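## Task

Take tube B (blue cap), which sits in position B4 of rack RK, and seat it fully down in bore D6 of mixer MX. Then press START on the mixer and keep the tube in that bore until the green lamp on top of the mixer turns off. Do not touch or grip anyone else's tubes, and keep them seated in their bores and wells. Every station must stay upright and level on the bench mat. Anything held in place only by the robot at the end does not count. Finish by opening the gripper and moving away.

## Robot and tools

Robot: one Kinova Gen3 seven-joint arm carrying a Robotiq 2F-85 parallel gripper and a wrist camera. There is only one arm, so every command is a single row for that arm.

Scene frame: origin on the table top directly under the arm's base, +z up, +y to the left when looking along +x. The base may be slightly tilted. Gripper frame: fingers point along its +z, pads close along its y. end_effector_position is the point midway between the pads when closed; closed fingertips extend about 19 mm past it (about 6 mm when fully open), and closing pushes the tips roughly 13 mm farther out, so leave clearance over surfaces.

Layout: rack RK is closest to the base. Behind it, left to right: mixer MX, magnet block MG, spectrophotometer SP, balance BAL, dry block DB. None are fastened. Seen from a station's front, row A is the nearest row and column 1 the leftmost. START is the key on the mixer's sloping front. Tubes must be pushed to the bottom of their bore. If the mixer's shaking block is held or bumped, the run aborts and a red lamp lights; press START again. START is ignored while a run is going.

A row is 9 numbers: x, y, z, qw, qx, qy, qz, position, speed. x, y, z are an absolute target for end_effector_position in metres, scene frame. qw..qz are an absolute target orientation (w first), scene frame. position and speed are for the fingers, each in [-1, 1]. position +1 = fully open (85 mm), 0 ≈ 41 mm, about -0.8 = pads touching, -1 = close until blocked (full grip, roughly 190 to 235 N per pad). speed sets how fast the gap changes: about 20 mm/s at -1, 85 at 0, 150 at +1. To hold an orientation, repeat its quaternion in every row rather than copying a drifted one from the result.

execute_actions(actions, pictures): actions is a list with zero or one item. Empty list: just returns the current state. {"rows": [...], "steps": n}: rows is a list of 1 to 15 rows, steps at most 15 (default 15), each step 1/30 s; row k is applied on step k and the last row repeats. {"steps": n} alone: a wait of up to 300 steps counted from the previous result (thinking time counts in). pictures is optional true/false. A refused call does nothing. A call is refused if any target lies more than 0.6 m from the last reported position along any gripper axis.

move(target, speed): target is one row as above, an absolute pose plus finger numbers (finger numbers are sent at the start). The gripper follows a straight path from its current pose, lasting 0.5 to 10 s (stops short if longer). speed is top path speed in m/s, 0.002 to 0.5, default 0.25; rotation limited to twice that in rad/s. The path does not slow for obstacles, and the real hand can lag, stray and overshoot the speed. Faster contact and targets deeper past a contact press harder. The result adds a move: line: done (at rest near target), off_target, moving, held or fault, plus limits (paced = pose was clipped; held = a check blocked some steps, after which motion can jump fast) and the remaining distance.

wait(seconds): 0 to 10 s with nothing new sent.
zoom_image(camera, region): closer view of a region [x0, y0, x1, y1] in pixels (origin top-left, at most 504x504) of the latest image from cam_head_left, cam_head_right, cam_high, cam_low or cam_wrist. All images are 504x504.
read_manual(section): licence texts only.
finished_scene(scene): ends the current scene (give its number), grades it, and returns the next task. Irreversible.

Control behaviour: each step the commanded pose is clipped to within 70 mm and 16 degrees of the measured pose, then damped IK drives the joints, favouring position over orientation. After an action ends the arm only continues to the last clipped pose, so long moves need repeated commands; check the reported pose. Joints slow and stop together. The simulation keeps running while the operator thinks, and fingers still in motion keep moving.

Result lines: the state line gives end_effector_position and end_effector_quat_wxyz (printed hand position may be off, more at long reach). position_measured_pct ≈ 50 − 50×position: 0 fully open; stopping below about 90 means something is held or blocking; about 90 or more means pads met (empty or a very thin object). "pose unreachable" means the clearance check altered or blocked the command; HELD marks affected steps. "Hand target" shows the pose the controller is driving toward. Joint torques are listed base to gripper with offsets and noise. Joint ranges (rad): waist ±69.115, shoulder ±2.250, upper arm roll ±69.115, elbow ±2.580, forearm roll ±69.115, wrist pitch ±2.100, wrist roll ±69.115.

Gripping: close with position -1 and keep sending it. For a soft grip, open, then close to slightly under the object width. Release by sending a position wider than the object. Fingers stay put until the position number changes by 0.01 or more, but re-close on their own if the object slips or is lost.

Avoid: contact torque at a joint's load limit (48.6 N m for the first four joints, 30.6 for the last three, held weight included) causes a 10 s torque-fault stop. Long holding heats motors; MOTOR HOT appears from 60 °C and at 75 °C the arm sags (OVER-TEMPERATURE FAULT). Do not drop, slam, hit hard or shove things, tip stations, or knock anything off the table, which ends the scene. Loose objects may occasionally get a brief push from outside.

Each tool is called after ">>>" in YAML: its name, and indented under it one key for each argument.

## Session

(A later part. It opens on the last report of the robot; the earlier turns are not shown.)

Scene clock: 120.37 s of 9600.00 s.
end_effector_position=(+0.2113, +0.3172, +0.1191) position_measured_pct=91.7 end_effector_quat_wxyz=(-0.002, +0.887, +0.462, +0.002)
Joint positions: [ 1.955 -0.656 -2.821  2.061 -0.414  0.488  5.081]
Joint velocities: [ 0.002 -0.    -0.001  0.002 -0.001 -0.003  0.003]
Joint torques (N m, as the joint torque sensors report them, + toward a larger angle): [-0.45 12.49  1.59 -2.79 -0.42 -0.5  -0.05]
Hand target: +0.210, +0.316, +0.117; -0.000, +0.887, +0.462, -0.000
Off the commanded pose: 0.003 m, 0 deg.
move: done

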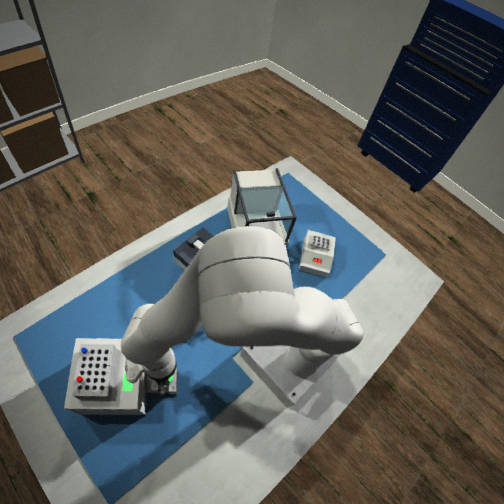

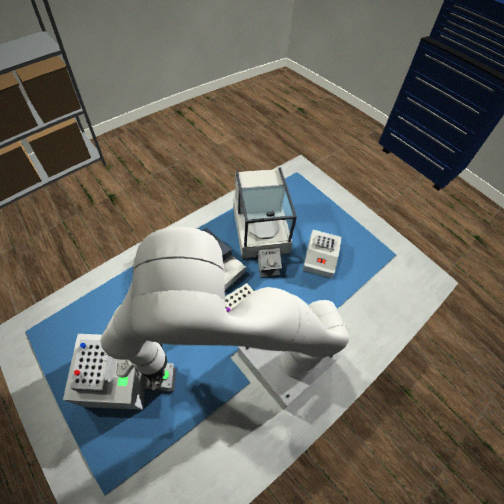

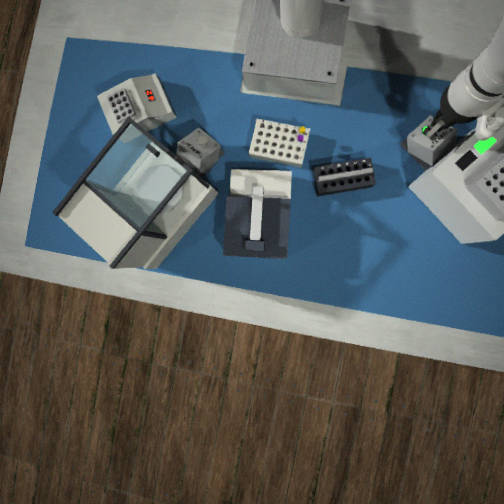

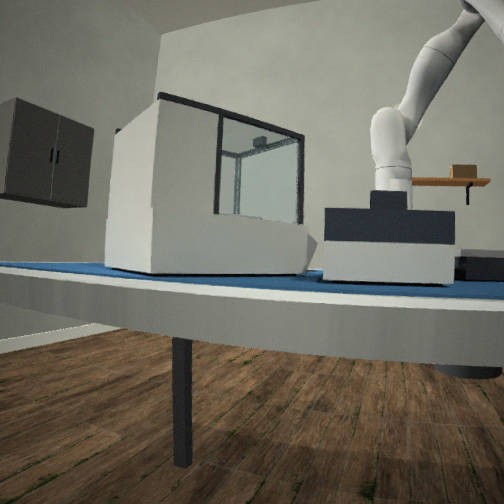

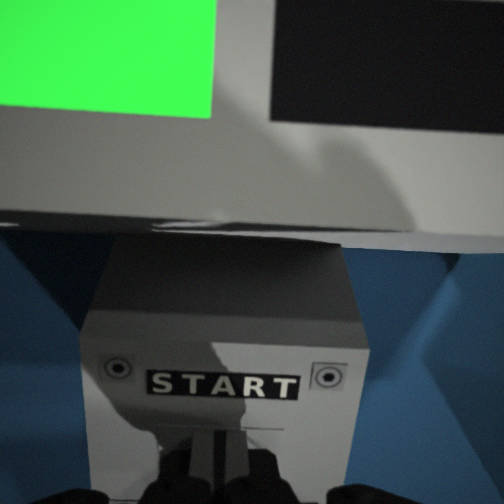

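Green lamp is on. Move clear.

>>> move:
  target: [0.19, 0.28, 0.34, 0, 0.887, 0.462, 0, 0, 1]
  speed: 0.15

>>> wait:
  seconds: 8

Scene clock: 125.37 s of 9600.00 s.
end_effector_position=(+0.1906, +0.2801, +0.3398) position_measured_pct=50.0 end_effector_quat_wxyz=(+0.001, +0.887, +0.461, +0.000)
Joint positions: [ 1.746 -0.177 -2.625  1.865 -0.089  1.13   4.791]
Joint velocities: [-0.002  0.005  0.001 -0.002  0.001  0.004  0.   ]
Joint torques (N m, as the joint torque sensors report them, + toward a larger angle): [ 0.18 11.41  1.02 -8.37 -0.23 -0.02  0.3 ]
Hand target: +0.191, +0.280, +0.340; +0.001, +0.887, +0.461, +0.001
Off the commanded pose: 0.001 m, 0 deg.
move: done

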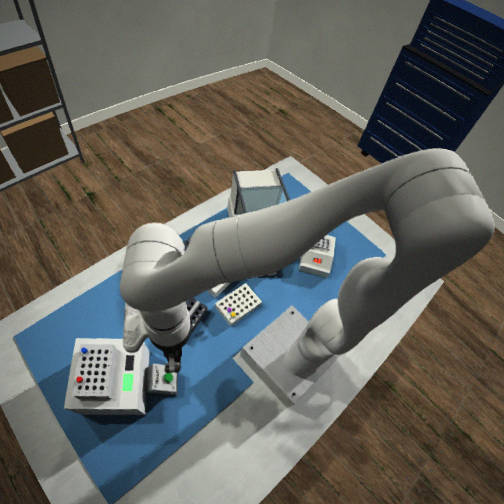

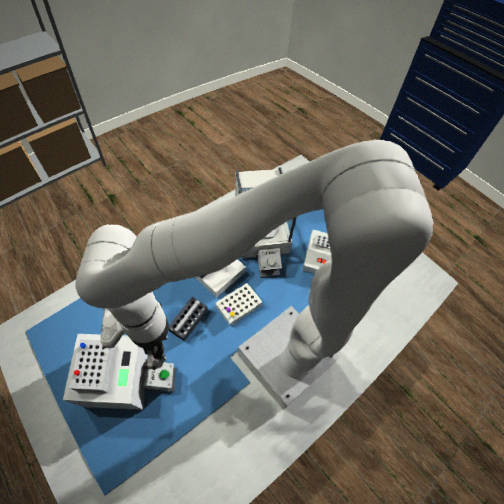

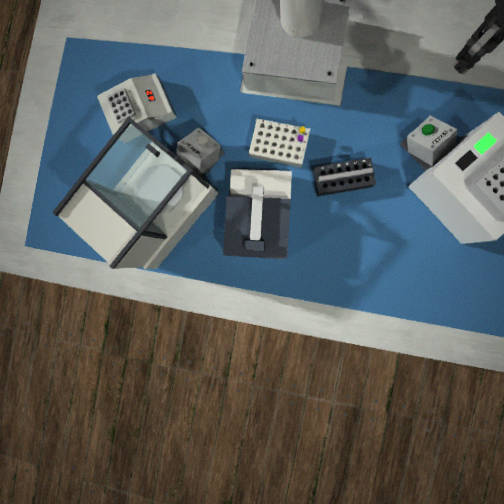

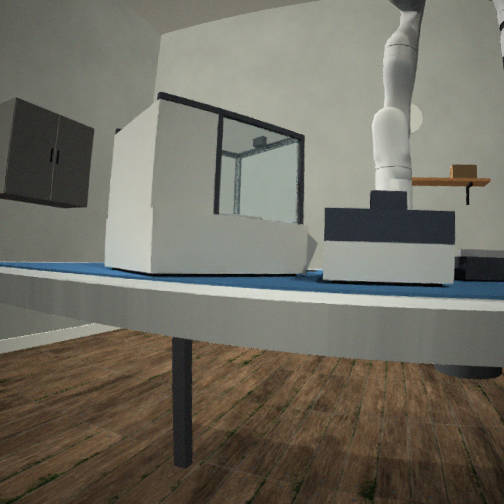

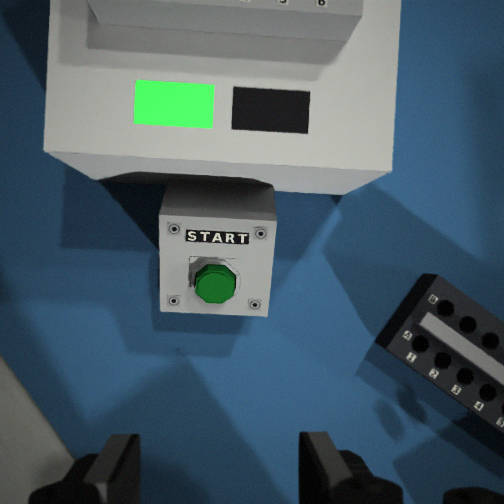

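Scene clock: 133.37 s of 9600.00 s.
end_effector_position=(+0.1905, +0.2801, +0.3400) position_measured_pct=50.0 end_effector_quat_wxyz=(+0.001, +0.887, +0.461, +0.001)
Joint positions: [ 1.745 -0.177 -2.625  1.865 -0.089  1.13   4.791]
Joint velocities: [ 0.    -0.    -0.001 -0.    -0.     0.     0.001]
Joint torques (N m, as the joint torque sensors report them, + toward a larger angle): [-0.49 11.06  1.48 -8.18  0.07 -0.29  0.16]
Hand target: +0.191, +0.280, +0.340; +0.001, +0.887, +0.461, +0.001
Off the commanded pose: 0.001 m, 0 deg.
Steps of this call (steps 1 to 240: nothing new was sent). Readings (end_effector_position | what the end effector reports):
1: (+0.1906, +0.2801, +0.3399) | position_measured_pct=50.0
2: (+0.1906, +0.2801, +0.3399) | position_measured_pct=50.0
4: (+0.1905, +0.2801, +0.3400) | position_measured_pct=50.0
8: (+0.1905, +0.2801, +0.3400) | position_measured_pct=50.0
240: the state above

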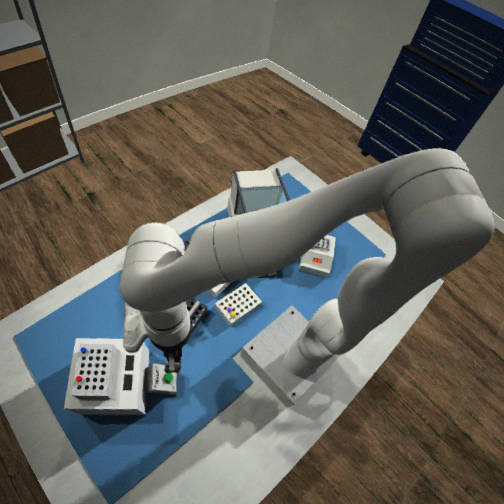

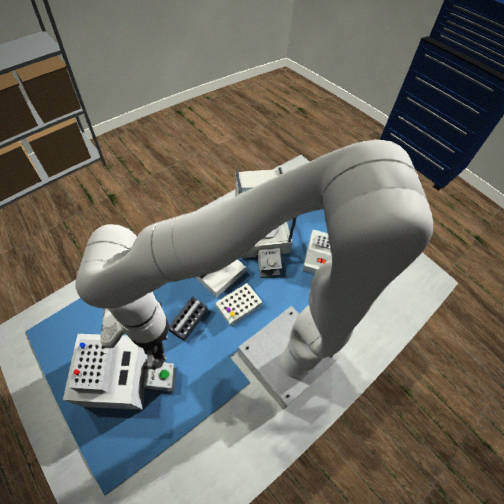

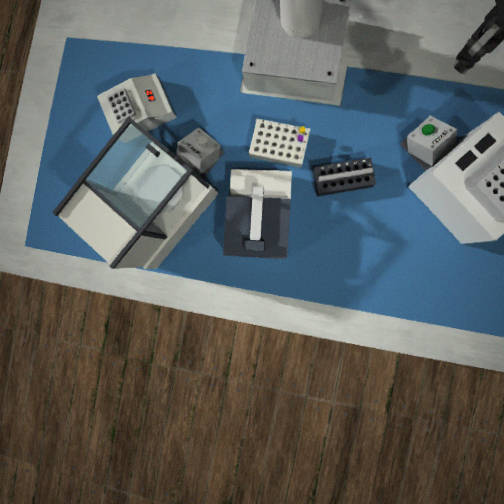

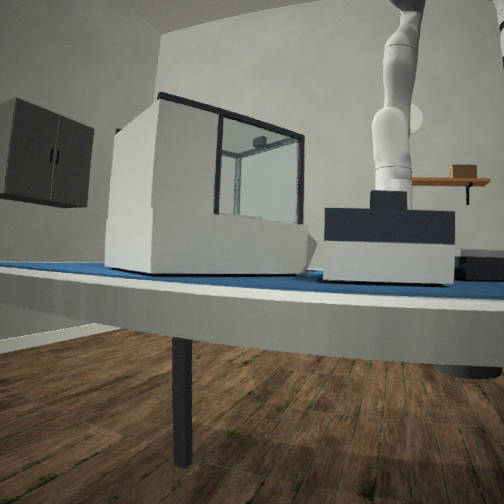

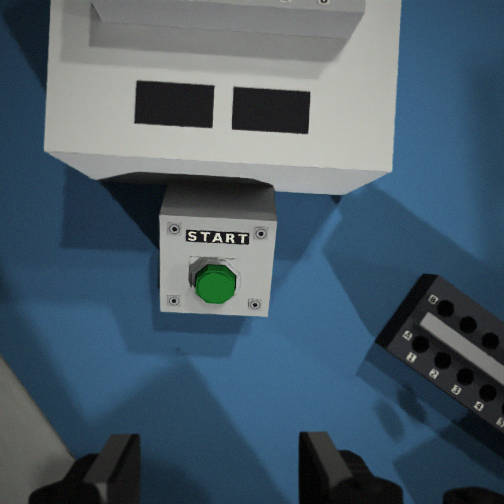

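>>> zoom_image:
  camera: "cam_head_left"
  region: [50, 320, 160, 430]

Region (50, 320, 160, 430) of cam_head_left's 504x504 image, scaled by 4.582, with more detail than that image has.

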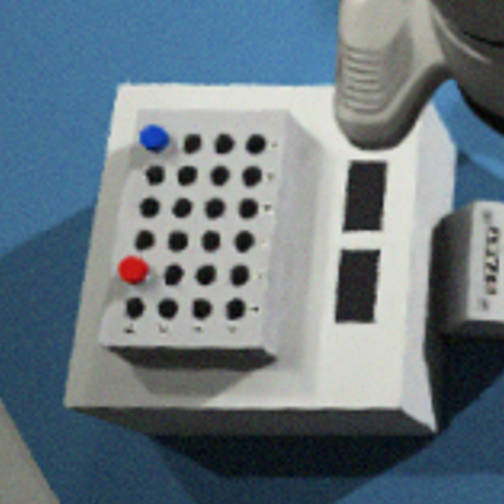

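>>> finished_scene:
  scene: 1

The scene is finished: the task was done.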